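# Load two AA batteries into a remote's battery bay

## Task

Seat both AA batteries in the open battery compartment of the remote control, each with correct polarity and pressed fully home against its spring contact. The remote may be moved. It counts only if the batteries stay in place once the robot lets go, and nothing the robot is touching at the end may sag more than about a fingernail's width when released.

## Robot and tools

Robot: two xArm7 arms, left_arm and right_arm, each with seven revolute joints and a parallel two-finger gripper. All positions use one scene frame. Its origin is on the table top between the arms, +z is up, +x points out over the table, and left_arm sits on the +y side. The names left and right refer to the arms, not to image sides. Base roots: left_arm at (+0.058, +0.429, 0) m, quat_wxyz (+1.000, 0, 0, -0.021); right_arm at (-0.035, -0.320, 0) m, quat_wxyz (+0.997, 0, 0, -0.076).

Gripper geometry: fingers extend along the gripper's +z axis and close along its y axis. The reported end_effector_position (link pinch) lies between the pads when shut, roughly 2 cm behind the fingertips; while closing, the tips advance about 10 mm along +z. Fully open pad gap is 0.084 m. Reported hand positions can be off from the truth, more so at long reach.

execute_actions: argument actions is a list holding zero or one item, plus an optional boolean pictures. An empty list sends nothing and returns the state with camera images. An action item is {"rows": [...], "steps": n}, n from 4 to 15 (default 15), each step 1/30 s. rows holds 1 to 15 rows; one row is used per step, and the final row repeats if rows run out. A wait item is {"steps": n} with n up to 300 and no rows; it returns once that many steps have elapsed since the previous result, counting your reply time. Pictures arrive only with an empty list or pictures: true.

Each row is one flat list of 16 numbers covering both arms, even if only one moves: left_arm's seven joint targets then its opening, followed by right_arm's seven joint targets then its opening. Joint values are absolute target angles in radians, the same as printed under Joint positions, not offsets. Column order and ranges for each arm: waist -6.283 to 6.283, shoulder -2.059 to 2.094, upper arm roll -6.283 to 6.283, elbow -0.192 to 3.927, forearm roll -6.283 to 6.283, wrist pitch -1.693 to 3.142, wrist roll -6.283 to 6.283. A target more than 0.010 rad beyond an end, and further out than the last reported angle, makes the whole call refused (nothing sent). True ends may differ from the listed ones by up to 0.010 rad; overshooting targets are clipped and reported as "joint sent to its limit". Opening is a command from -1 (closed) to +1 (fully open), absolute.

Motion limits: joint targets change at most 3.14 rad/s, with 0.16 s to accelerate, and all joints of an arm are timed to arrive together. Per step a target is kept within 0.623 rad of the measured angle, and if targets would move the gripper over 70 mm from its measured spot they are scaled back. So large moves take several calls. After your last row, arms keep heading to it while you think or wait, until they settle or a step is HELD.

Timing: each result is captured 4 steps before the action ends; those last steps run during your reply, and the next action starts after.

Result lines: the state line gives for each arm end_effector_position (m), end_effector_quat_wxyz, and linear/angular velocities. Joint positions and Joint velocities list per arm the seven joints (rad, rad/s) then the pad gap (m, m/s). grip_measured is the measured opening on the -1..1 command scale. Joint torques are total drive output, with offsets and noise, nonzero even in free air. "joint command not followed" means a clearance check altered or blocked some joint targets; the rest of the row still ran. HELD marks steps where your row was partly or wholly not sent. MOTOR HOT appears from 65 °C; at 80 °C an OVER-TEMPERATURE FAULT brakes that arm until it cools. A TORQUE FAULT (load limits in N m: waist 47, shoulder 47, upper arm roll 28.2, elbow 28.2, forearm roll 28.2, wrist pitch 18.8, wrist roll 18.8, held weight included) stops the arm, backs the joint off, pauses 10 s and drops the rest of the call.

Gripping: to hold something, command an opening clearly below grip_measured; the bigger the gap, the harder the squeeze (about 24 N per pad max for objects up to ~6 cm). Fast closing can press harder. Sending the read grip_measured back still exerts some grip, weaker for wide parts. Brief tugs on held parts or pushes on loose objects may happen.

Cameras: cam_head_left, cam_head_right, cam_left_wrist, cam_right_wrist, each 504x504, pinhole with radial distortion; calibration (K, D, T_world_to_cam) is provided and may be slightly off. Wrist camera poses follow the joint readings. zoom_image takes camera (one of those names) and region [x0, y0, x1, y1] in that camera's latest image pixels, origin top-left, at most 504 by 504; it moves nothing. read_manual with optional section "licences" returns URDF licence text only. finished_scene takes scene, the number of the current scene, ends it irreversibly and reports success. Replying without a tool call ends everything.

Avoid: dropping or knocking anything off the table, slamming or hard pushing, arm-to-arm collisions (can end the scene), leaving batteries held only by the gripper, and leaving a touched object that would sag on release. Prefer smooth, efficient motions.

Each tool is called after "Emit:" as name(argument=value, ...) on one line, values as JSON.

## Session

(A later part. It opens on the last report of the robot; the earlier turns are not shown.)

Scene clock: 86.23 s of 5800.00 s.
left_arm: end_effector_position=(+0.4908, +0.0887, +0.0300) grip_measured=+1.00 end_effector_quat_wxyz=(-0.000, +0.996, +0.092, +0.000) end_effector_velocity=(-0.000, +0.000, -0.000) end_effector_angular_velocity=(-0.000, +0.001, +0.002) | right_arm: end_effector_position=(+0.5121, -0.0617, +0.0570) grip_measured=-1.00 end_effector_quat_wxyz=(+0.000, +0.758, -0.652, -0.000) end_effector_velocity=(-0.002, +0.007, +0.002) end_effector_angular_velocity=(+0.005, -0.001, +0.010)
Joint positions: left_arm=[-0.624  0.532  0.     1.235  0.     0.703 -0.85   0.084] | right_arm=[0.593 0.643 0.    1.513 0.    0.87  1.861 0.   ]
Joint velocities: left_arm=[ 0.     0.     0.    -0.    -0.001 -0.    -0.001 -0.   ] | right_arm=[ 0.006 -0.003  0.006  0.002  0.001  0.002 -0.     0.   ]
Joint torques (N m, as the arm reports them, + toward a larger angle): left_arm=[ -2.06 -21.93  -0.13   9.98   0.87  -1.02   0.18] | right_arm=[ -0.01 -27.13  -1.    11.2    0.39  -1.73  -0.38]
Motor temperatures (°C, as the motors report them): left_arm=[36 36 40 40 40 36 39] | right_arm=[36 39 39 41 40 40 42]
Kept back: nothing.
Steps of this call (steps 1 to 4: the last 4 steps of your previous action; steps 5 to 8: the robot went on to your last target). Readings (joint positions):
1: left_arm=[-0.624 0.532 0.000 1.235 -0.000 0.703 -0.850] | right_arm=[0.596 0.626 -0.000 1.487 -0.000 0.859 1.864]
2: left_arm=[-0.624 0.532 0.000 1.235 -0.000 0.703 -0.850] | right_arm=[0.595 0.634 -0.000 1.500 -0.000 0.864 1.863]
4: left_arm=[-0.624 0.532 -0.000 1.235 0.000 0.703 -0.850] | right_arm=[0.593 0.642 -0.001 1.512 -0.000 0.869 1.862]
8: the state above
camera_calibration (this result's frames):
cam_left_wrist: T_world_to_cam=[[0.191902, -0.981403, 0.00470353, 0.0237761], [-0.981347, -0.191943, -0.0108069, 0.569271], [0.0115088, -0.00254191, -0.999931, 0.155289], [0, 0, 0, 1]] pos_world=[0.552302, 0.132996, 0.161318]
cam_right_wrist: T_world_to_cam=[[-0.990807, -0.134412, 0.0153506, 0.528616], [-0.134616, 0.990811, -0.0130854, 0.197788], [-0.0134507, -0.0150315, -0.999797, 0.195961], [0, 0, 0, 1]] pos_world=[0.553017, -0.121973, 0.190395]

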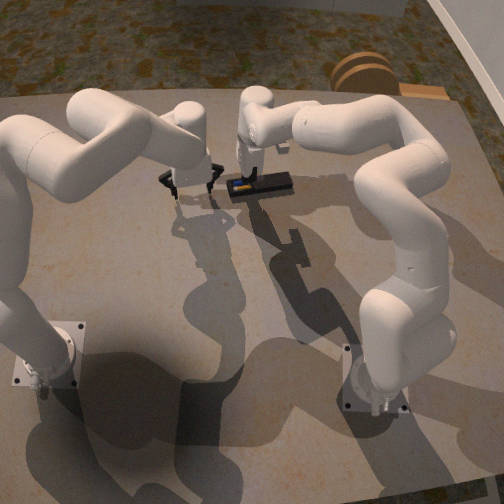

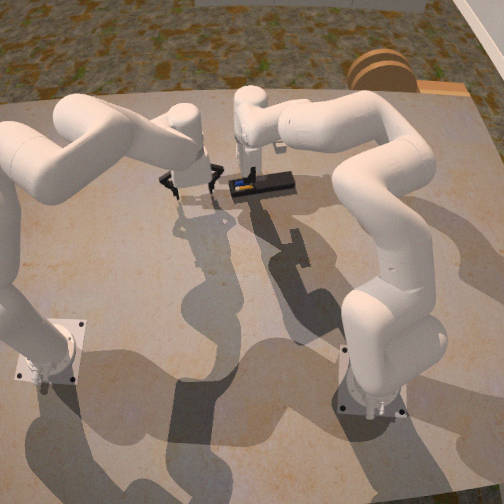

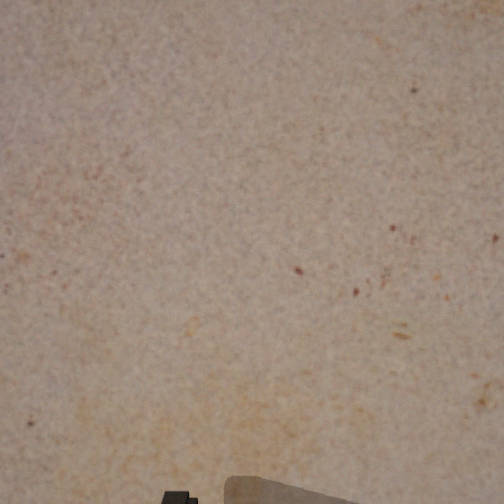

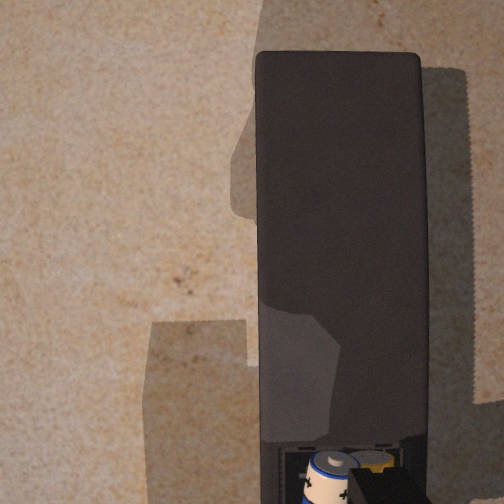

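Emit:
execute_actions(actions=[{"rows":[[-0.6237,0.5325,0,1.2353,0,0.7028,-0.85,1,0.597,0.6221,0,1.4782,0,0.8562,1.865,-1],[-0.6237,0.5325,0,1.2353,0,0.7028,-0.85,1,0.597,0.6221,0,1.4782,0,0.8562,1.865,-1],[-0.6237,0.5325,0,1.2353,0,0.7028,-0.85,1,0.597,0.6221,0,1.4782,0,0.8562,1.865,-1],[-0.6237,0.5325,0,1.2353,0,0.7028,-0.85,1,0.597,0.6221,0,1.4782,0,0.8562,1.865,-1],[-0.6237,0.5325,0,1.2353,0,0.7028,-0.85,1,0.597,0.626,0,1.4769,0,0.8509,1.865,-1],[-0.6237,0.5325,0,1.2353,0,0.7028,-0.85,1,0.597,0.6301,0,1.4756,0,0.8456,1.865,-1],[-0.6237,0.5325,0,1.2353,0,0.7028,-0.85,1,0.597,0.6301,0,1.4756,0,0.8456,1.865,-1],[-0.6237,0.5325,0,1.2353,0,0.7028,-0.85,1,0.597,0.6301,0,1.4756,0,0.8456,1.865,-1],[-0.6237,0.5325,0,1.2353,0,0.7028,-0.85,1,0.5962,0.6343,0,1.4826,0,0.8484,1.8642,-1],[-0.6237,0.5325,0,1.2353,0,0.7028,-0.85,1,0.5955,0.6384,0,1.4896,0,0.8513,1.8635,-1],[-0.6237,0.5325,0,1.2353,0,0.7028,-0.85,1,0.5947,0.6426,0,1.4967,0,0.8541,1.8627,-1],[-0.6237,0.5325,0,1.2353,0,0.7028,-0.85,1,0.594,0.6467,0,1.5037,0,0.857,1.862,-1],[-0.6237,0.5325,0,1.2353,0,0.7028,-0.85,1,0.5932,0.6509,0,1.5107,0,0.8598,1.8612,-1]],"steps":15}])

Emit:
execute_actions(actions=[{"steps":8}], pictures=true)

Emit:
zoom_image(camera="cam_right_wrist", region=[230,404,470,504])

Scene clock: 87.13 s of 5800.00 s.
left_arm: end_effector_position=(+0.4908, +0.0887, +0.0300) grip_measured=+1.00 end_effector_quat_wxyz=(-0.000, +0.996, +0.092, +0.000) end_effector_velocity=(+0.000, -0.000, +0.000) end_effector_angular_velocity=(+0.001, -0.001, -0.001) | right_arm: end_effector_position=(+0.5062, -0.0626, +0.0512) grip_measured=-1.00 end_effector_quat_wxyz=(+0.001, +0.758, -0.652, -0.001) end_effector_velocity=(+0.041, +0.005, +0.004) end_effector_angular_velocity=(+0.007, -0.016, -0.002)
Joint positions: left_arm=[-0.624  0.532 -0.     1.235 -0.     0.703 -0.85   0.084] | right_arm=[ 0.596  0.636  0.     1.483 -0.     0.85   1.864  0.   ]
Joint velocities: left_arm=[-0.001  0.     0.     0.001  0.002  0.    -0.001  0.   ] | right_arm=[-0.02   0.104 -0.001  0.185  0.     0.064 -0.019  0.   ]
Joint torques (N m, as the arm reports them, + toward a larger angle): left_arm=[ -2.16 -21.57   0.21   9.95   0.49  -0.95   0.17] | right_arm=[  0.91 -27.12  -0.91  11.31   0.36  -1.62  -0.32]
Motor temperatures (°C, as the motors report them): left_arm=[36 36 40 40 40 36 39] | right_arm=[36 39 38 41 40 40 42]
Steps of this call (steps 1 to 16: the robot went on to your last target; steps 17 to 27: the first 11 steps of this action). Readings (joint positions):
17: left_arm=[-0.624 0.533 0.000 1.235 -0.000 0.703 -0.850] | right_arm=[0.593 0.643 -0.000 1.513 -0.000 0.870 1.861]
18: left_arm=[-0.624 0.533 0.000 1.235 -0.000 0.703 -0.850] | right_arm=[0.594 0.638 -0.000 1.505 -0.000 0.866 1.862]
20: left_arm=[-0.624 0.533 0.000 1.235 -0.000 0.703 -0.850] | right_arm=[0.596 0.625 -0.000 1.483 -0.000 0.859 1.864]
24: left_arm=[-0.624 0.533 -0.000 1.235 -0.000 0.703 -0.850] | right_arm=[0.597 0.628 0.000 1.477 0.000 0.847 1.865]
27: the state above

Scene clock: 87.40 s of 5800.00 s.
left_arm: end_effector_position=(+0.4908, +0.0887, +0.0300) grip_measured=+1.00 end_effector_quat_wxyz=(-0.000, +0.996, +0.092, +0.000) end_effector_velocity=(+0.000, +0.000, +0.000) end_effector_angular_velocity=(-0.000, +0.000, -0.001) | right_arm: end_effector_position=(+0.5122, -0.0619, +0.0520) grip_measured=-1.00 end_effector_quat_wxyz=(-0.000, +0.758, -0.652, +0.000) end_effector_velocity=(-0.004, +0.004, -0.001) end_effector_angular_velocity=(+0.002, +0.006, +0.006)
Joint positions: left_arm=[-0.624  0.533 -0.     1.235 -0.     0.703 -0.85   0.084] | right_arm=[ 0.593  0.651 -0.     1.511 -0.     0.86   1.861  0.   ]
Joint velocities: left_arm=[ 0.001 -0.    -0.    -0.    -0.     0.     0.001  0.   ] | right_arm=[ 0.003 -0.     0.005 -0.003  0.002  0.002  0.     0.   ]
Joint torques (N m, as the arm reports them, + toward a larger angle): left_arm=[ -1.81 -21.86   0.     9.85   0.63  -0.95   0.16] | right_arm=[  0.29 -27.2   -0.89  11.18   0.44  -1.72  -0.34]
Motor temperatures (°C, as the motors report them): left_arm=[36 36 40 40 40 36 39] | right_arm=[36 39 38 41 40 40 42]
Kept back: nothing.
Steps of this call (steps 1 to 4: the last 4 steps of your previous action; steps 5 to 8: the robot went on to your last target). Readings (joint positions):
1: left_arm=[-0.624 0.532 0.000 1.235 0.000 0.703 -0.850] | right_arm=[0.595 0.640 0.000 1.490 -0.000 0.852 1.863]
2: left_arm=[-0.624 0.532 -0.000 1.235 -0.000 0.703 -0.850] | right_arm=[0.595 0.643 -0.000 1.497 -0.000 0.855 1.863]
4: left_arm=[-0.624 0.532 -0.000 1.235 -0.000 0.703 -0.850] | right_arm=[0.593 0.649 -0.000 1.509 -0.000 0.858 1.862]
8: the state above
camera_calibration (this result's frames):
cam_left_wrist: T_world_to_cam=[[0.191902, -0.981403, 0.00470364, 0.023776], [-0.981347, -0.191943, -0.0108069, 0.569271], [0.0115087, -0.00254203, -0.999931, 0.155289], [0, 0, 0, 1]] pos_world=[0.552302, 0.132996, 0.161318]
cam_right_wrist: T_world_to_cam=[[-0.99086, -0.134057, 0.0149845, 0.528884], [-0.134256, 0.99086, -0.0131292, 0.197776], [-0.0130875, -0.0150209, -0.999802, 0.19081], [0, 0, 0, 1]] pos_world=[0.5531, -0.122202, 0.185444]

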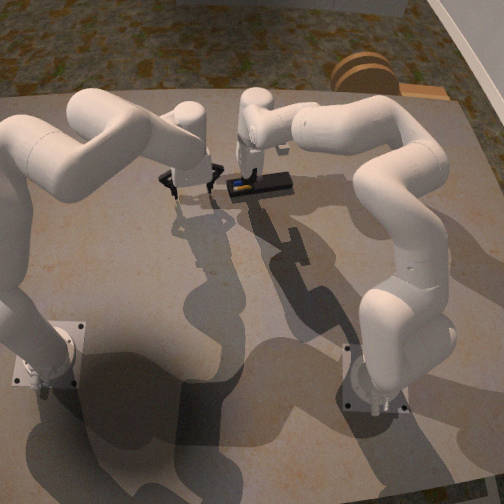

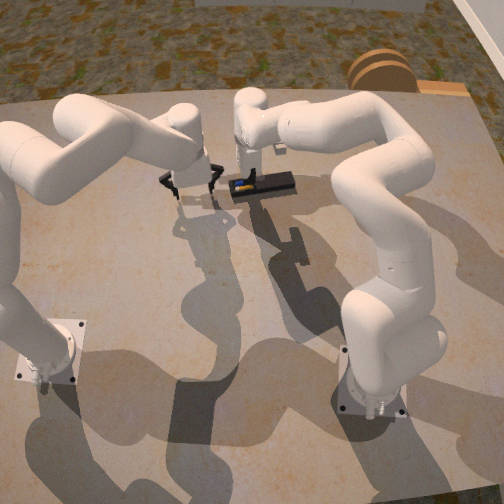

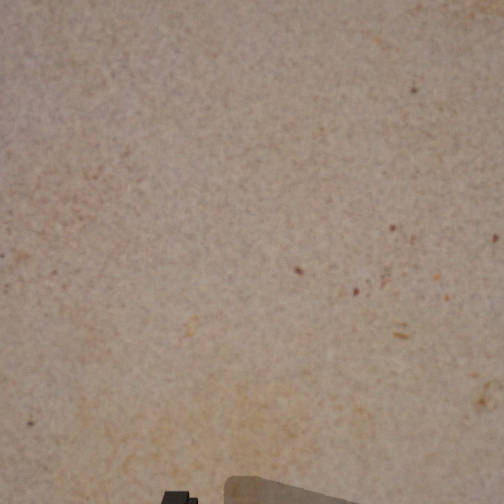

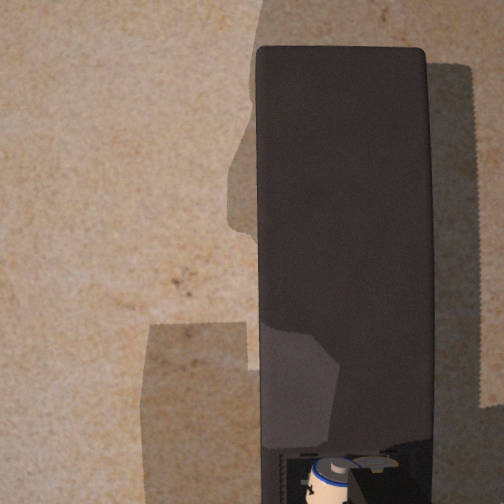

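Region (230, 404, 470, 504) of cam_right_wrist's 504x504 image, scaled by 2.100, with more detail than that image has; it fills the top 210 rows of this view, and the rest is white.

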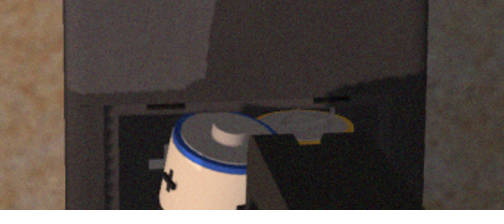

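Emit:
execute_actions(actions=[{"rows":[[-0.6237,0.5325,0,1.2353,0,0.7028,-0.85,1,0.5976,0.627,0,1.4703,0,0.8434,1.8656,-1],[-0.6237,0.5325,0,1.2353,0,0.7028,-0.85,1,0.5976,0.627,0,1.4703,0,0.8434,1.8656,-1],[-0.6237,0.5325,0,1.2353,0,0.7028,-0.85,1,0.5976,0.627,0,1.4703,0,0.8434,1.8656,-1],[-0.6237,0.5325,0,1.2353,0,0.7028,-0.85,1,0.5976,0.627,0,1.4703,0,0.8434,1.8656,-1],[-0.6237,0.5325,0,1.2353,0,0.7028,-0.85,1,0.5976,0.631,0,1.469,0,0.838,1.8656,-1],[-0.6237,0.5325,0,1.2353,0,0.7028,-0.85,1,0.5976,0.6349,0,1.4676,0,0.8328,1.8656,-1],[-0.6237,0.5325,0,1.2353,0,0.7028,-0.85,1,0.5976,0.6349,0,1.4676,0,0.8328,1.8656,-1],[-0.6237,0.5325,0,1.2353,0,0.7028,-0.85,1,0.5976,0.6349,0,1.4676,0,0.8328,1.8656,-1],[-0.6237,0.5325,0,1.2353,0,0.7028,-0.85,1,0.5967,0.6397,0,1.4757,0,0.8361,1.8647,-1],[-0.6237,0.5325,0,1.2353,0,0.7028,-0.85,1,0.5958,0.6445,0,1.4838,0,0.8394,1.8638,-1],[-0.6237,0.5325,0,1.2353,0,0.7028,-0.85,1,0.595,0.6492,0,1.4918,0,0.8426,1.863,-1],[-0.6237,0.5325,0,1.2353,0,0.7028,-0.85,1,0.5941,0.654,0,1.4999,0,0.8459,1.8621,-1],[-0.6237,0.5325,0,1.2353,0,0.7028,-0.85,1,0.5932,0.6588,0,1.508,0,0.8492,1.8612,-1]],"steps":15}])

Emit:
execute_actions(actions=[{"steps":8}], pictures=true)

Emit:
zoom_image(camera="cam_right_wrist", region=[230,404,470,504])

Scene clock: 88.40 s of 5800.00 s.
left_arm: end_effector_position=(+0.4908, +0.0887, +0.0300) grip_measured=+1.00 end_effector_quat_wxyz=(-0.000, +0.996, +0.092, +0.000) end_effector_velocity=(+0.000, +0.000, +0.000) end_effector_angular_velocity=(+0.000, -0.000, -0.001) | right_arm: end_effector_position=(+0.5052, -0.0627, +0.0462) grip_measured=-1.00 end_effector_quat_wxyz=(+0.001, +0.758, -0.652, -0.001) end_effector_velocity=(+0.047, +0.006, +0.003) end_effector_angular_velocity=(+0.008, -0.017, -0.003)
Joint positions: left_arm=[-0.624  0.533  0.     1.235  0.     0.703 -0.85   0.084] | right_arm=[ 0.597  0.642  0.     1.477 -0.     0.837  1.864  0.   ]
Joint velocities: left_arm=[-0.    -0.     0.    -0.     0.    -0.     0.001 -0.   ] | right_arm=[-0.023  0.119 -0.002  0.211  0.001  0.073 -0.021  0.   ]
Joint torques (N m, as the arm reports them, + toward a larger angle): left_arm=[ -1.64 -22.03   0.04  10.07   0.73  -0.81   0.17] | right_arm=[ -0.88 -27.29  -0.96  12.18   0.37  -1.56  -0.43]
Motor temperatures (°C, as the motors report them): left_arm=[36 36 40 40 40 36 39] | right_arm=[36 39 38 41 40 40 42]
Steps of this call (steps 1 to 19: the robot went on to your last target; steps 20 to 30: the first 11 steps of this action). Readings (joint positions):
20: left_arm=[-0.624 0.532 0.000 1.235 -0.000 0.703 -0.850] | right_arm=[0.593 0.651 -0.000 1.510 -0.000 0.859 1.861]
21: left_arm=[-0.624 0.532 0.000 1.235 0.000 0.703 -0.850] | right_arm=[0.594 0.646 -0.000 1.502 -0.000 0.855 1.862]
23: left_arm=[-0.624 0.532 0.000 1.235 0.000 0.703 -0.850] | right_arm=[0.597 0.631 -0.000 1.476 -0.000 0.846 1.865]
27: left_arm=[-0.624 0.533 -0.000 1.235 -0.000 0.703 -0.850] | right_arm=[0.598 0.633 0.001 1.469 0.000 0.835 1.866]
30: the state above

Scene clock: 88.67 s of 5800.00 s.
left_arm: end_effector_position=(+0.4908, +0.0887, +0.0300) grip_measured=+1.00 end_effector_quat_wxyz=(-0.000, +0.996, +0.092, +0.000) end_effector_velocity=(-0.000, +0.001, -0.001) end_effector_angular_velocity=(+0.001, +0.001, +0.002) | right_arm: end_effector_position=(+0.5121, -0.0620, +0.0470) grip_measured=-1.00 end_effector_quat_wxyz=(-0.000, +0.758, -0.652, +0.000) end_effector_velocity=(-0.003, +0.004, -0.001) end_effector_angular_velocity=(-0.000, +0.003, +0.008)
Joint positions: left_arm=[-0.624  0.532  0.     1.235  0.     0.703 -0.85   0.084] | right_arm=[ 0.593  0.659 -0.     1.508 -0.     0.849  1.861  0.   ]
Joint velocities: left_arm=[ 0.001  0.    -0.    -0.001  0.001 -0.    -0.002  0.   ] | right_arm=[ 0.004 -0.001  0.004 -0.003 -0.002  0.001  0.     0.   ]
Joint torques (N m, as the arm reports them, + toward a larger angle): left_arm=[ -1.52 -21.78   0.14   9.87   0.66  -0.86   0.11] | right_arm=[  0.53 -27.22  -0.72  11.12   0.33  -1.73  -0.36]
Motor temperatures (°C, as the motors report them): left_arm=[36 36 40 40 40 36 39] | right_arm=[36 39 38 41 40 40 42]
Kept back: nothing.
Steps of this call (steps 1 to 4: the last 4 steps of your previous action; steps 5 to 8: the robot went on to your last target). Readings (joint positions):
1: left_arm=[-0.624 0.532 0.000 1.235 -0.000 0.703 -0.850] | right_arm=[0.596 0.646 0.000 1.484 -0.000 0.840 1.864]
2: left_arm=[-0.624 0.533 -0.000 1.235 0.000 0.703 -0.850] | right_arm=[0.595 0.650 -0.000 1.492 0.000 0.843 1.863]
4: left_arm=[-0.624 0.532 -0.000 1.235 0.000 0.703 -0.850] | right_arm=[0.593 0.657 -0.000 1.505 0.000 0.848 1.862]
8: the state above
camera_calibration (this result's frames):
cam_left_wrist: T_world_to_cam=[[0.191903, -0.981403, 0.00470362, 0.0237759], [-0.981347, -0.191943, -0.010807, 0.569271], [0.0115088, -0.002542, -0.999931, 0.155289], [0, 0, 0, 1]] pos_world=[0.552302, 0.132996, 0.161318]
cam_right_wrist: T_world_to_cam=[[-0.990864, -0.134029, 0.0149935, 0.528792], [-0.134228, 0.990863, -0.013155, 0.197776], [-0.0130933, -0.0150473, -0.999801, 0.185772], [0, 0, 0, 1]] pos_world=[0.552941, -0.1223, 0.180408]

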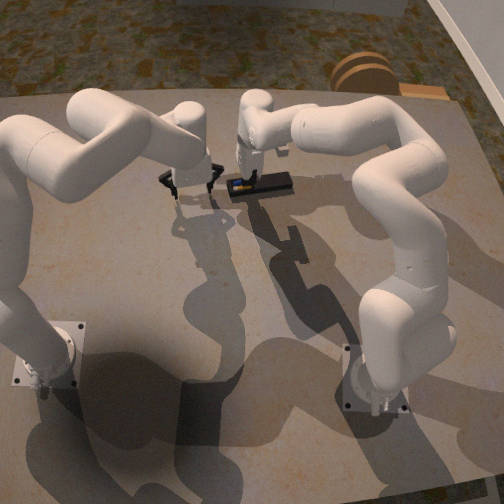

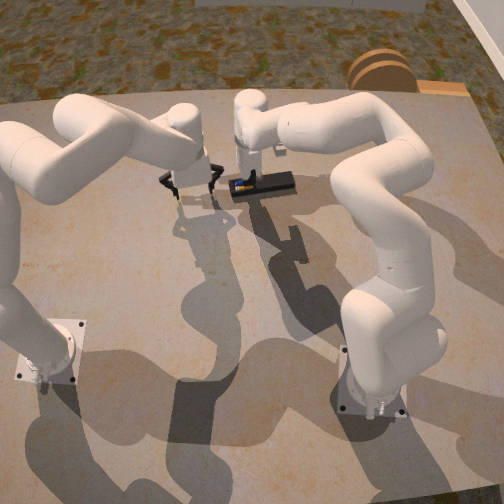

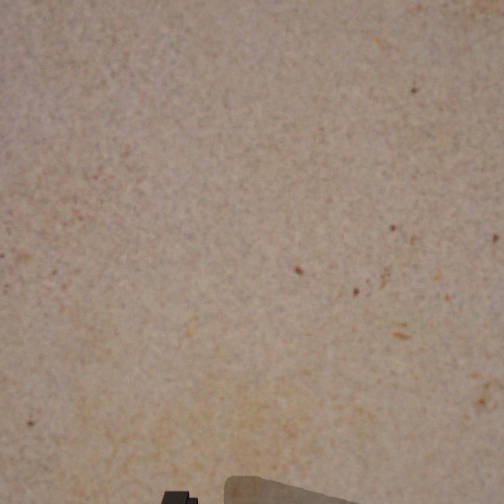

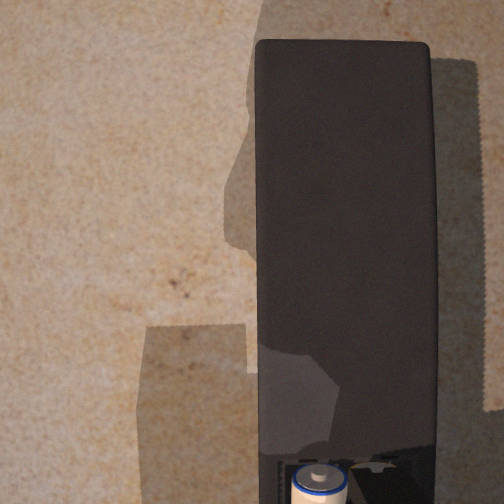

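Region (230, 404, 470, 504) of cam_right_wrist's 504x504 image, scaled by 2.100, with more detail than that image has; it fills the top 210 rows of this view, and the rest is white.

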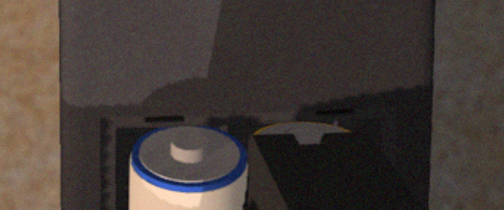

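Emit:
execute_actions(actions=[])

Scene clock: 89.50 s of 5800.00 s.
left_arm: end_effector_position=(+0.4908, +0.0887, +0.0300) grip_measured=+1.00 end_effector_quat_wxyz=(-0.000, +0.996, +0.092, +0.000) end_effector_velocity=(-0.000, -0.000, +0.000) end_effector_angular_velocity=(-0.001, +0.001, -0.000) | right_arm: end_effector_position=(+0.5120, -0.0619, +0.0470) grip_measured=-1.00 end_effector_quat_wxyz=(-0.000, +0.758, -0.652, -0.000) end_effector_velocity=(-0.000, +0.000, +0.000) end_effector_angular_velocity=(+0.001, -0.000, -0.000)
Joint positions: left_arm=[-0.624  0.532 -0.     1.235 -0.     0.703 -0.85   0.084] | right_arm=[ 0.593  0.659  0.     1.508 -0.     0.849  1.861  0.   ]
Joint velocities: left_arm=[-0.    -0.    -0.    -0.    -0.002 -0.     0.001  0.   ] | right_arm=[ 0.001 -0.    -0.    -0.     0.001 -0.     0.001  0.   ]
Joint torques (N m, as the arm reports them, + toward a larger angle): left_arm=[ -2.07 -21.91  -0.08  10.05   0.65  -0.91   0.13] | right_arm=[  0.51 -27.21  -0.8   11.12   0.43  -1.65  -0.3 ]
Motor temperatures (°C, as the motors report them): left_arm=[36 36 40 40 40 36 39] | right_arm=[36 39 38 41 40 40 42]
Kept back: nothing.
Steps of this call (steps 1 to 25: the robot went on to your last target). Readings (joint positions):
1: left_arm=[-0.624 0.533 -0.000 1.235 0.000 0.703 -0.850] | right_arm=[0.593 0.659 -0.000 1.508 -0.000 0.849 1.861]
2: left_arm=[-0.624 0.532 0.000 1.235 0.000 0.703 -0.850] | right_arm=[0.593 0.659 0.000 1.508 -0.000 0.849 1.861]
4: left_arm=[-0.624 0.532 -0.000 1.235 0.000 0.703 -0.850] | right_arm=[0.593 0.659 0.000 1.508 -0.000 0.849 1.861]
8: left_arm=[-0.624 0.533 0.000 1.235 0.000 0.703 -0.850] | right_arm=[0.593 0.659 -0.000 1.508 -0.000 0.849 1.861]
25: the state above
camera_calibration (this result's frames):
cam_left_wrist: T_world_to_cam=[[0.191903, -0.981403, 0.00470354, 0.0237759], [-0.981347, -0.191943, -0.0108068, 0.569271], [0.0115087, -0.00254195, -0.999931, 0.155289], [0, 0, 0, 1]] pos_world=[0.552302, 0.132996, 0.161318]
cam_right_wrist: T_world_to_cam=[[-0.990828, -0.134285, 0.0150711, 0.528698], [-0.134484, 0.99083, -0.0130766, 0.19774], [-0.0131769, -0.0149835, -0.999801, 0.185825], [0, 0, 0, 1]] pos_world=[0.55289, -0.122146, 0.180406]

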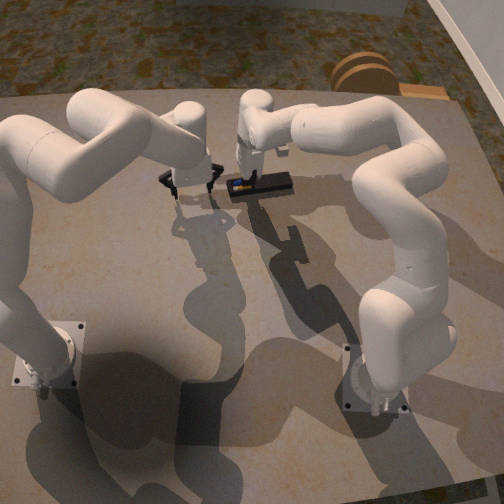

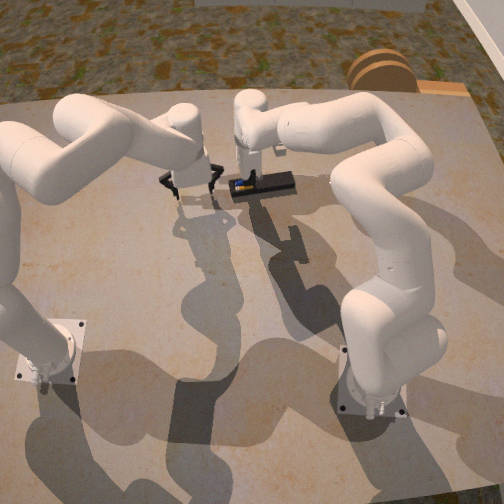

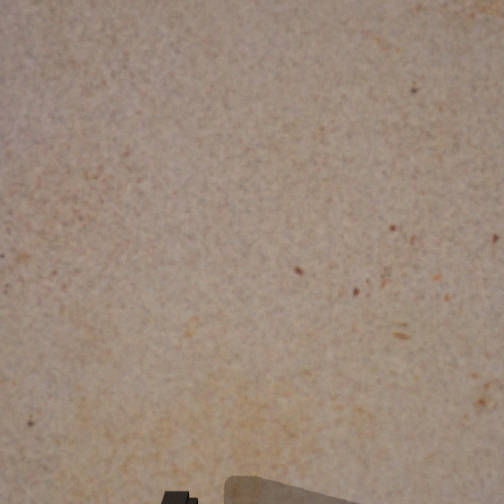

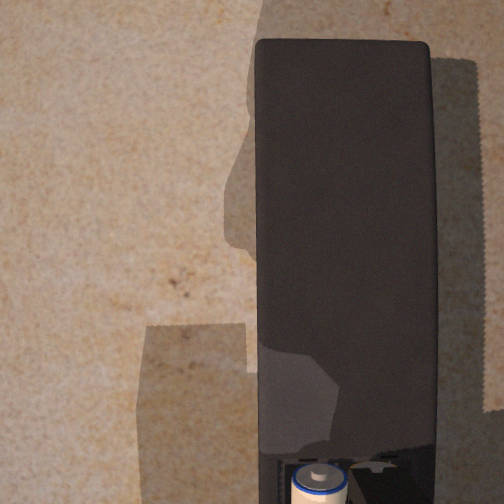

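Emit:
execute_actions(actions=[{"rows":[[-0.59,0.5325,0,1.2353,0,0.7028,-0.85,1,0.5932,0.648,0,1.5115,0,0.8635,1.8612,-1],[-0.56,0.5325,0,1.2353,0,0.7028,-0.85,1,0.5932,0.638,0,1.515,0,0.877,1.8612,-1],[-0.56,0.5325,0,1.2353,0,0.7028,-0.85,1,0.5932,0.638,0,1.515,0,0.877,1.8612,-1],[-0.56,0.5325,0,1.2353,0,0.7028,-0.85,1,0.5932,0.638,0,1.515,0,0.877,1.8612,-1],[-0.56,0.5325,0,1.2353,0,0.7028,-0.85,1,0.5932,0.638,0,1.515,0,0.877,1.8612,-1],[-0.56,0.5325,0,1.2353,0,0.7028,-0.85,1,0.5932,0.638,0,1.515,0,0.877,1.8612,-1],[-0.56,0.5325,0,1.2353,0,0.7028,-0.85,1,0.600,0.658,0,1.55,0,0.891,1.868,-1],[-0.56,0.5325,0,1.2353,0,0.7028,-0.85,1,0.6071,0.6792,0,1.5848,0,0.9056,1.8751,-1]],"steps":15}], pictures=true)

Scene clock: 90.87 s of 5800.00 s.
left_arm: end_effector_position=(+0.5107, +0.1158, +0.0300) grip_measured=+1.00 end_effector_quat_wxyz=(+0.000, +0.992, +0.123, -0.000) end_effector_velocity=(-0.042, -0.063, +0.001) end_effector_angular_velocity=(-0.034, +0.019, -0.122) | right_arm: end_effector_position=(+0.5194, -0.0504, +0.0595) grip_measured=-1.00 end_effector_quat_wxyz=(+0.000, +0.758, -0.652, +0.000) end_effector_velocity=(-0.007, +0.095, -0.016) end_effector_angular_velocity=(+0.026, +0.035, +0.086)
Joint positions: left_arm=[-0.561  0.533 -0.002  1.235  0.     0.703 -0.85   0.084] | right_arm=[ 0.605  0.676 -0.     1.577 -0.     0.902  1.873  0.   ]
Joint velocities: left_arm=[-0.054 -0.001 -0.078  0.002  0.001 -0.     0.     0.   ] | right_arm=[0.085 0.158 0.059 0.224 0.003 0.086 0.043 0.   ]
Joint torques (N m, as the arm reports them, + toward a larger angle): left_arm=[  3.03 -21.7    2.77   9.96   0.78  -0.94   0.14] | right_arm=[ -3.87 -31.39  -2.76   9.65   0.32  -1.57  -0.71]
Motor temperatures (°C, as the motors report them): left_arm=[36 36 40 39 40 36 39] | right_arm=[36 39 38 41 40 40 42]
Steps of this call (steps 1 to 15: the robot went on to your last target; steps 16 to 30: nothing new was sent; steps 31 to 41: the first 11 steps of this action). Readings (joint positions):
31: left_arm=[-0.623 0.533 -0.000 1.235 0.000 0.703 -0.850] | right_arm=[0.593 0.658 0.000 1.508 0.000 0.850 1.861]
32: left_arm=[-0.617 0.532 -0.003 1.235 0.000 0.703 -0.850] | right_arm=[0.593 0.656 0.000 1.508 0.000 0.856 1.861]
34: left_arm=[-0.582 0.532 -0.008 1.235 0.000 0.703 -0.850] | right_arm=[0.593 0.643 0.000 1.512 -0.000 0.872 1.861]
38: left_arm=[-0.554 0.533 0.009 1.235 -0.000 0.703 -0.850] | right_arm=[0.595 0.641 -0.001 1.526 -0.000 0.881 1.863]
41: the state above
camera_calibration (this result's frames):
cam_left_wrist: T_world_to_cam=[[0.251937, -0.96773, 0.00515068, 0.0143533], [-0.967681, -0.251978, -0.0100373, 0.593992], [0.0110112, -0.00245545, -0.999936, 0.155316], [0, 0, 0, 1]] pos_world=[0.569468, 0.163944, 0.161194]
cam_right_wrist: T_world_to_cam=[[-0.990884, -0.13385, 0.015263, 0.537437], [-0.134056, 0.990884, -0.0133626, 0.187353], [-0.0133352, -0.0152869, -0.999794, 0.198713], [0, 0, 0, 1]] pos_world=[0.560303, -0.110671, 0.192973]

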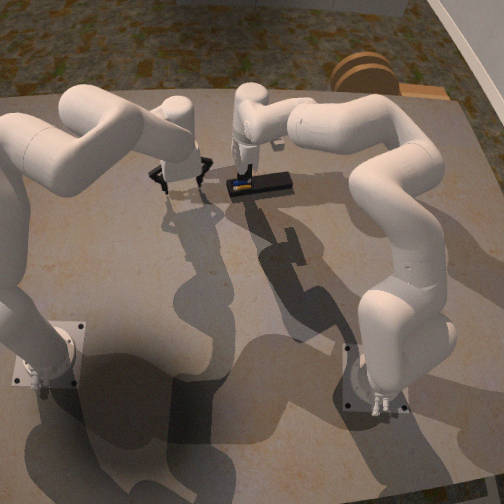

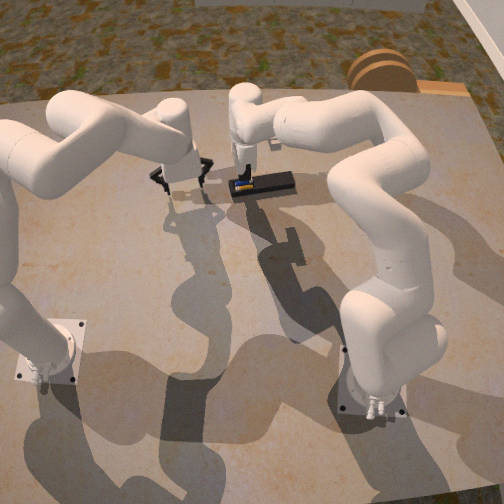

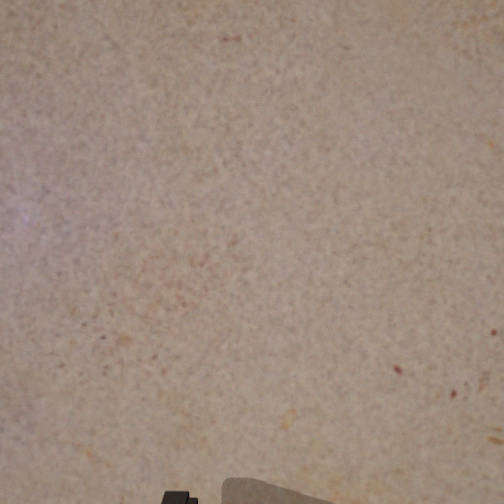

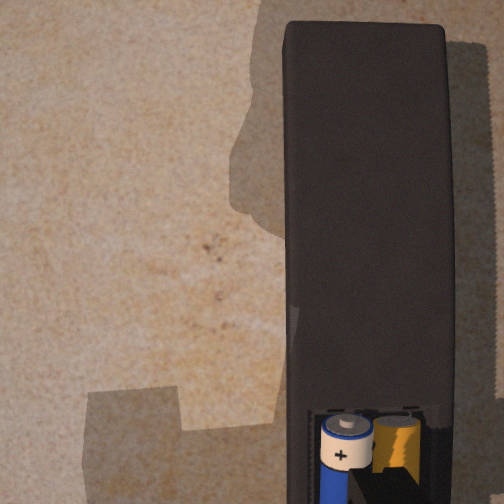

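Emit:
execute_actions(actions=[{"rows":[[-0.56,0.5325,0,1.2353,0,0.7028,-0.85,1,0.6071,0.6792,0,1.5848,0,0.9056,1.8751,-1],[-0.56,0.5325,0,1.2353,0,0.7028,-0.85,1,0.6071,0.681,0,1.5842,0,0.9032,1.8751,-1],[-0.56,0.5325,0,1.2353,0,0.7028,-0.85,1,0.6071,0.6828,0,1.5837,0,0.9009,1.8751,-1],[-0.56,0.5325,0,1.2353,0,0.7028,-0.85,1,0.6071,0.6846,0,1.5831,0,0.8985,1.8751,-1],[-0.56,0.5325,0,1.2353,0,0.7028,-0.85,1,0.6071,0.6864,0,1.5826,0,0.8962,1.8751,-1],[-0.56,0.5325,0,1.2353,0,0.7028,-0.85,1,0.6071,0.6882,0,1.582,0,0.8938,1.8751,-1],[-0.56,0.5325,0,1.2353,0,0.7028,-0.85,1,0.6071,0.69,0,1.5815,0,0.8915,1.8751,-1],[-0.56,0.5325,0,1.2353,0,0.7028,-0.85,1,0.6071,0.6918,0,1.5809,0,0.8891,1.8751,-1],[-0.56,0.5325,0,1.2353,0,0.7028,-0.85,1,0.6071,0.6936,0,1.5803,0,0.8868,1.8751,-1],[-0.56,0.5325,0,1.2353,0,0.7028,-0.85,1,0.6071,0.6952,0,1.5798,0,0.8846,1.8751,-1]],"steps":15}], pictures=true)

Scene clock: 91.57 s of 5800.00 s.
left_arm: end_effector_position=(+0.5115, +0.1169, +0.0300) grip_measured=+1.00 end_effector_quat_wxyz=(-0.000, +0.992, +0.124, +0.000) end_effector_velocity=(+0.001, -0.001, +0.001) end_effector_angular_velocity=(-0.000, -0.002, -0.003) | right_arm: end_effector_position=(+0.5198, -0.0487, +0.0505) grip_measured=-1.00 end_effector_quat_wxyz=(+0.000, +0.758, -0.652, -0.000) end_effector_velocity=(+0.000, +0.001, -0.023) end_effector_angular_velocity=(+0.001, -0.002, +0.001)
Joint positions: left_arm=[-0.56   0.533  0.     1.235  0.     0.703 -0.85   0.084] | right_arm=[ 0.607  0.694 -0.     1.58  -0.     0.887  1.875  0.   ]
Joint velocities: left_arm=[-0.001  0.    -0.     0.002  0.002 -0.     0.001 -0.   ] | right_arm=[ 0.001  0.038  0.    -0.008  0.    -0.049 -0.     0.   ]
Joint torques (N m, as the arm reports them, + toward a larger angle): left_arm=[ -2.   -21.92  -0.03   9.97   0.54  -0.91   0.12] | right_arm=[  0.44 -28.11  -0.67  11.12   0.39  -1.27  -0.35]
Motor temperatures (°C, as the motors report them): left_arm=[36 36 40 39 40 36 39] | right_arm=[36 39 38 41 40 40 42]
Steps of this call (steps 1 to 4: the last 4 steps of your previous action; steps 5 to 10: the robot went on to your last target; steps 11 to 21: the first 11 steps of this action). Readings (joint positions):
11: left_arm=[-0.560 0.533 -0.000 1.235 0.000 0.703 -0.850] | right_arm=[0.607 0.679 -0.000 1.585 -0.000 0.906 1.875]
12: left_arm=[-0.560 0.532 -0.000 1.235 0.000 0.703 -0.850] | right_arm=[0.607 0.679 -0.000 1.585 -0.000 0.905 1.875]
14: left_arm=[-0.560 0.532 -0.000 1.235 0.000 0.703 -0.850] | right_arm=[0.607 0.681 0.000 1.584 0.000 0.902 1.875]
18: left_arm=[-0.560 0.532 0.000 1.235 -0.000 0.703 -0.850] | right_arm=[0.607 0.689 -0.000 1.582 -0.000 0.893 1.875]
21: the state above
camera_calibration (this result's frames):
cam_left_wrist: T_world_to_cam=[[0.253987, -0.967196, 0.00469913, 0.0141064], [-0.967137, -0.254025, -0.0108086, 0.595055], [0.0116478, -0.00179945, -0.999931, 0.154963], [0, 0, 0, 1]] pos_world=[0.570112, 0.165081, 0.161317]
cam_right_wrist: T_world_to_cam=[[-0.990825, -0.13423, 0.0157344, 0.538073], [-0.134443, 0.990832, -0.0133301, 0.185829], [-0.0138008, -0.0153232, -0.999787, 0.189937], [0, 0, 0, 1]] pos_world=[0.560741, -0.108989, 0.183908]

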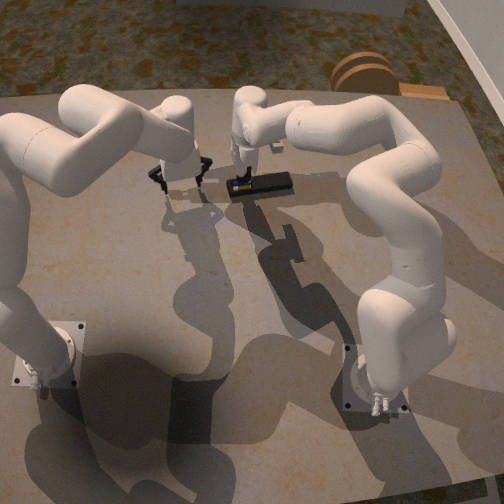

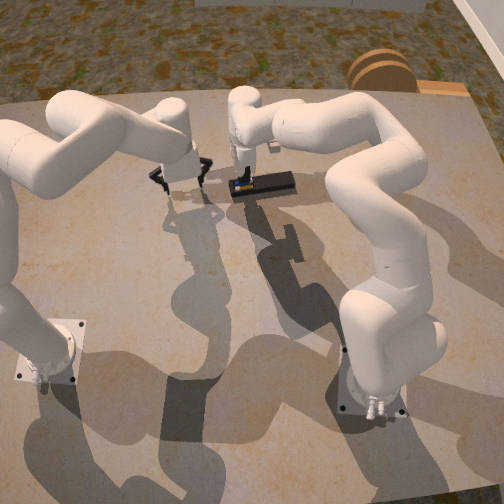

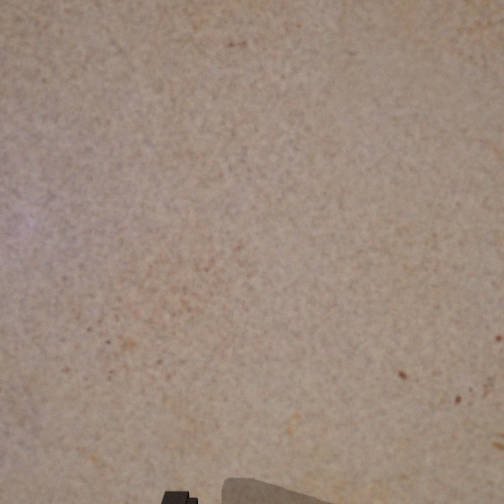

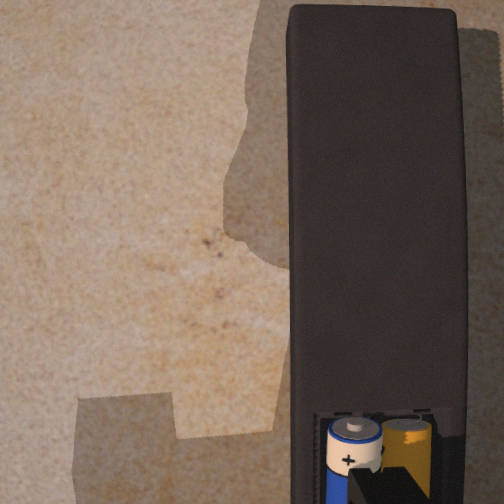

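Emit:
execute_actions(actions=[{"rows":[[-0.56,0.5325,0,1.2353,0,0.7028,-0.85,1,0.6071,0.696,0,1.5795,0,0.8835,1.8751,-1],[-0.56,0.5325,0,1.2353,0,0.7028,-0.85,1,0.6071,0.697,0,1.5792,0,0.8822,1.8751,-1],[-0.56,0.5325,0,1.2353,0,0.7028,-0.85,1,0.6071,0.698,0,1.5789,0,0.8809,1.8751,-1],[-0.56,0.5325,0,1.2353,0,0.7028,-0.85,1,0.6071,0.699,0,1.5786,0,0.8796,1.8751,-1],[-0.56,0.5325,0,1.2353,0,0.7028,-0.85,1,0.6071,0.7,0,1.5783,0,0.8783,1.8751,-1],[-0.56,0.5325,0,1.2353,0,0.7028,-0.85,1,0.6071,0.701,0,1.578,0,0.877,1.8751,-1],[-0.56,0.5325,0,1.2353,0,0.7028,-0.85,1,0.6071,0.702,0,1.5777,0,0.8757,1.8751,-1],[-0.56,0.5325,0,1.2353,0,0.7028,-0.85,1,0.6071,0.703,0,1.5774,0,0.8744,1.8751,-1],[-0.56,0.5325,0,1.2353,0,0.7028,-0.85,1,0.6071,0.704,0,1.5771,0,0.8731,1.8751,-1],[-0.56,0.5325,0,1.2353,0,0.7028,-0.85,1,0.6071,0.7048,0,1.5768,0,0.872,1.8751,-1]],"steps":15}], pictures=true)

Scene clock: 92.30 s of 5800.00 s.
left_arm: end_effector_position=(+0.5115, +0.1169, +0.0300) grip_measured=+1.00 end_effector_quat_wxyz=(-0.000, +0.992, +0.124, +0.000) end_effector_velocity=(-0.001, +0.000, -0.001) end_effector_angular_velocity=(+0.001, +0.001, +0.000) | right_arm: end_effector_position=(+0.5206, -0.0478, +0.0457) grip_measured=-1.00 end_effector_quat_wxyz=(-0.002, +0.758, -0.652, +0.001) end_effector_velocity=(+0.004, +0.016, -0.003) end_effector_angular_velocity=(+0.026, -0.023, +0.014)
Joint positions: left_arm=[-0.56   0.533 -0.     1.235 -0.     0.703 -0.85   0.084] | right_arm=[0.607 0.703 0.    1.579 0.    0.872 1.875 0.   ]
Joint velocities: left_arm=[-0.    -0.     0.    -0.002  0.001 -0.    -0.001  0.   ] | right_arm=[ 0.003  0.017  0.016  0.013  0.004 -0.036 -0.     0.   ]
Joint torques (N m, as the arm reports them, + toward a larger angle): left_arm=[ -1.8  -21.85   0.07  10.07   0.77  -0.8    0.12] | right_arm=[  0.19 -22.43  -2.03   8.     0.07   0.1   -0.32]
Motor temperatures (°C, as the motors report them): left_arm=[36 36 40 39 40 36 39] | right_arm=[36 39 38 41 40 40 42]
Steps of this call (steps 1 to 4: the last 4 steps of your previous action; steps 5 to 11: the robot went on to your last target; steps 12 to 22: the first 11 steps of this action). Readings (joint positions):
12: left_arm=[-0.560 0.533 -0.000 1.235 -0.000 0.703 -0.850] | right_arm=[0.607 0.695 -0.000 1.580 -0.000 0.884 1.875]
13: left_arm=[-0.560 0.532 -0.000 1.235 -0.000 0.703 -0.850] | right_arm=[0.607 0.695 -0.000 1.580 -0.000 0.884 1.875]
15: left_arm=[-0.560 0.532 -0.000 1.235 -0.000 0.703 -0.850] | right_arm=[0.607 0.696 -0.000 1.580 -0.000 0.882 1.875]
19: left_arm=[-0.560 0.533 -0.000 1.235 -0.000 0.703 -0.850] | right_arm=[0.607 0.699 -0.000 1.580 -0.000 0.876 1.875]
22: the state above
camera_calibration (this result's frames):
cam_left_wrist: T_world_to_cam=[[0.253986, -0.967196, 0.00470346, 0.0141053], [-0.967138, -0.254023, -0.0108067, 0.595054], [0.0116469, -0.00180416, -0.999931, 0.154964], [0, 0, 0, 1]] pos_world=[0.570112, 0.16508, 0.161318]
cam_right_wrist: T_world_to_cam=[[-0.990808, -0.134771, 0.0116352, 0.539284], [-0.134904, 0.990792, -0.0115024, 0.1851], [-0.00997786, -0.0129663, -0.999866, 0.183283], [0, 0, 0, 1]] pos_world=[0.561126, -0.108339, 0.179113]

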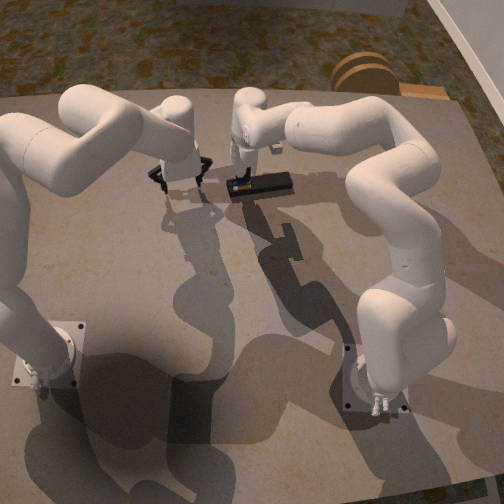

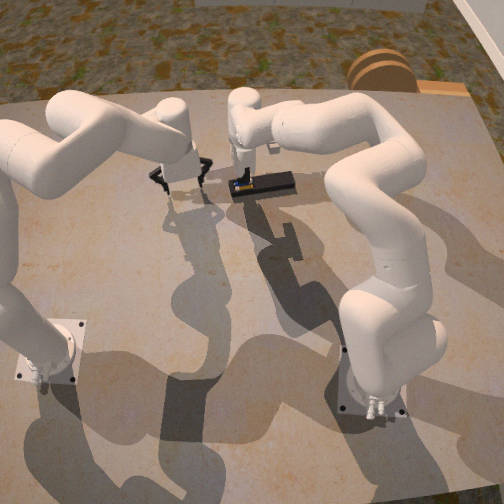

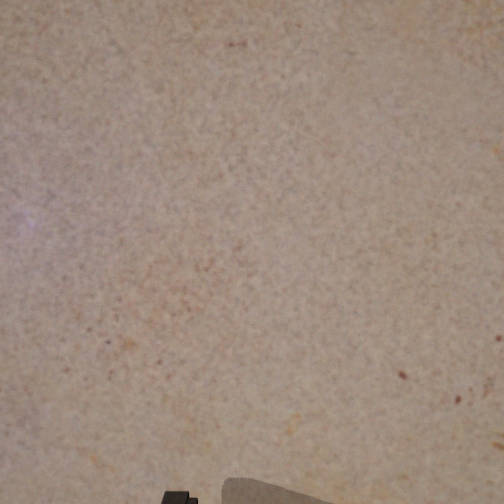

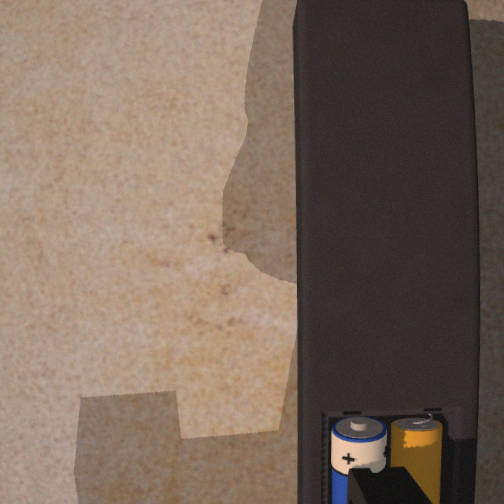

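Emit:
zoom_image(camera="cam_right_wrist", region=[300,390,480,504])

Region (300, 390, 480, 504) of cam_right_wrist's 504x504 image, scaled by 2.800, with more detail than that image has; it fills the top 319 rows of this view, and the rest is white.

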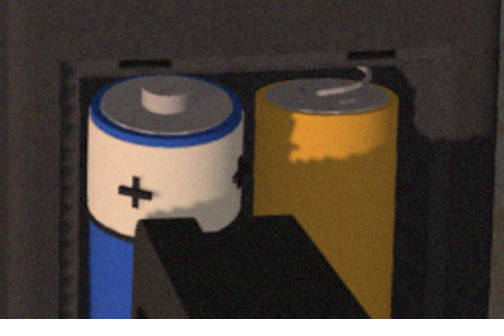

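Emit:
zoom_image(camera="cam_head_left", region=[215,160,275,205])

Emit:
zoom_image(camera="cam_head_right", region=[220,160,280,205])

Region (215, 160, 275, 205) of cam_head_left's 504x504 image, scaled by 8.400, with more detail than that image has; it fills the top 378 rows of this view, and the rest is white.

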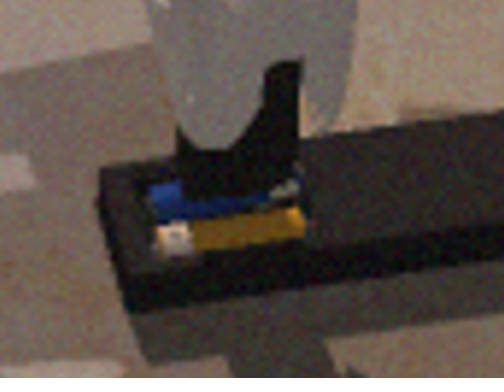

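Region (220, 160, 280, 205) of cam_head_right's 504x504 image, scaled by 8.400, with more detail than that image has; it fills the top 378 rows of this view, and the rest is white.

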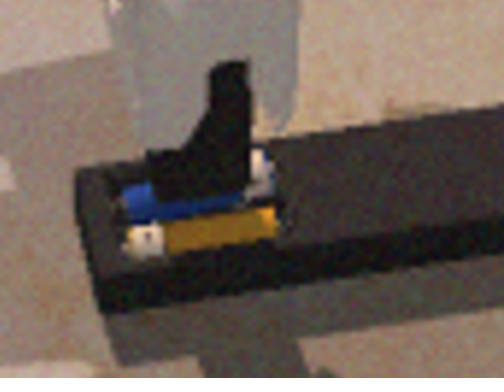

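Emit:
execute_actions(actions=[{"rows":[[-0.56,0.5325,0,1.2353,0,0.7028,-0.85,1,0.6071,0.7053,0,1.5766,0,0.8713,1.8751,-1],[-0.56,0.5325,0,1.2353,0,0.7028,-0.85,1,0.6071,0.7058,0,1.5765,0,0.8707,1.8751,-1],[-0.56,0.5325,0,1.2353,0,0.7028,-0.85,1,0.6071,0.7063,0,1.5763,0,0.87,1.8751,-1],[-0.56,0.5325,0,1.2353,0,0.7028,-0.85,1,0.6071,0.7068,0,1.5762,0,0.8694,1.8751,-1],[-0.56,0.5325,0,1.2353,0,0.7028,-0.85,1,0.6071,0.7073,0,1.576,0,0.8687,1.8751,-1],[-0.56,0.5325,0,1.2353,0,0.7028,-0.85,1,0.6071,0.7078,0,1.5759,0,0.8681,1.8751,-1]],"steps":12}], pictures=true)

Scene clock: 98.37 s of 5800.00 s.
left_arm: end_effector_position=(+0.5115, +0.1169, +0.0300) grip_measured=+1.00 end_effector_quat_wxyz=(-0.000, +0.992, +0.124, +0.000) end_effector_velocity=(-0.000, +0.000, -0.000) end_effector_angular_velocity=(+0.000, +0.000, -0.002) | right_arm: end_effector_position=(+0.5206, -0.0485, +0.0432) grip_measured=-1.00 end_effector_quat_wxyz=(-0.001, +0.758, -0.652, +0.001) end_effector_velocity=(+0.004, +0.000, -0.001) end_effector_angular_velocity=(+0.004, -0.010, -0.001)
Joint positions: left_arm=[-0.56   0.533  0.     1.235  0.     0.703 -0.85   0.084] | right_arm=[ 0.607  0.706 -0.     1.577 -0.     0.868  1.875  0.   ]
Joint velocities: left_arm=[ 0.    -0.    -0.    -0.001  0.    -0.     0.002 -0.   ] | right_arm=[-0.001  0.005 -0.001  0.004 -0.001 -0.013  0.     0.   ]
Joint torques (N m, as the arm reports them, + toward a larger angle): left_arm=[ -2.16 -21.95   0.    10.     0.6   -0.93   0.07] | right_arm=[ -3.03 -15.83  -3.63   3.96   0.04   1.09  -0.31]
Motor temperatures (°C, as the motors report them): left_arm=[36 36 40 39 40 36 39] | right_arm=[36 39 38 41 40 40 42]
Steps of this call (steps 1 to 4: the last 4 steps of your previous action; steps 5 to 15: the robot went on to your last target; steps 16 to 90: nothing new was sent; then 2.80 s passed at rest; steps 91 to 98: the first 8 steps of this action). Readings (joint positions):
91: left_arm=[-0.560 0.532 0.000 1.235 0.000 0.703 -0.850] | right_arm=[0.607 0.705 0.000 1.577 0.000 0.872 1.875]
92: left_arm=[-0.560 0.532 0.000 1.235 -0.000 0.703 -0.850] | right_arm=[0.607 0.705 0.000 1.577 0.000 0.872 1.875]
94: left_arm=[-0.560 0.532 0.000 1.235 0.000 0.703 -0.850] | right_arm=[0.607 0.705 -0.000 1.577 -0.000 0.871 1.875]
98: the state above
camera_calibration (this result's frames):
cam_left_wrist: T_world_to_cam=[[0.253986, -0.967196, 0.00470353, 0.0141052], [-0.967138, -0.254024, -0.0108069, 0.595054], [0.0116472, -0.00180415, -0.999931, 0.154964], [0, 0, 0, 1]] pos_world=[0.570112, 0.16508, 0.161318]
cam_right_wrist: T_world_to_cam=[[-0.990898, -0.134046, 0.0123957, 0.539204], [-0.134198, 0.990877, -0.0123768, 0.185458], [-0.0106236, -0.0139277, -0.999847, 0.181034], [0, 0, 0, 1]] pos_world=[0.561107, -0.108967, 0.176618]

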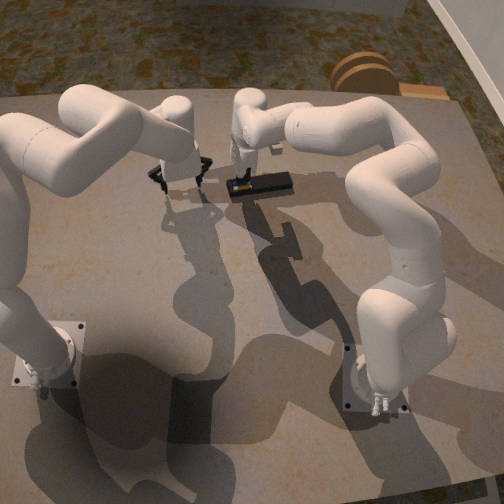

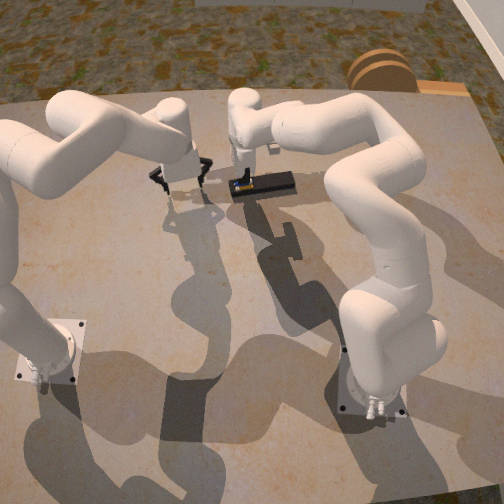

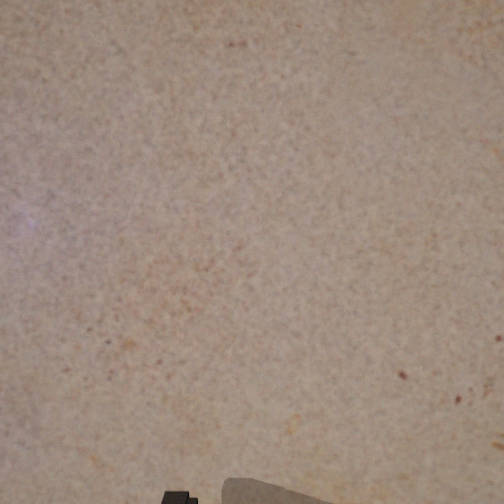

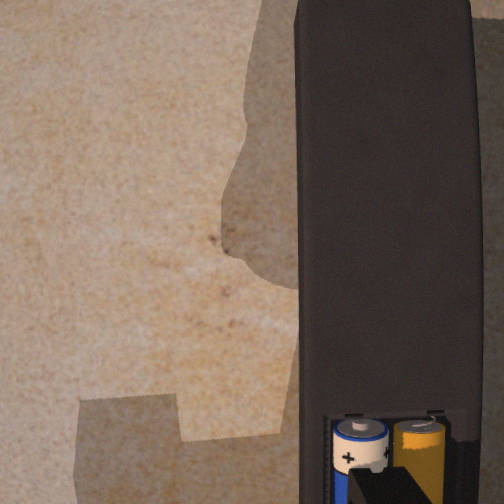

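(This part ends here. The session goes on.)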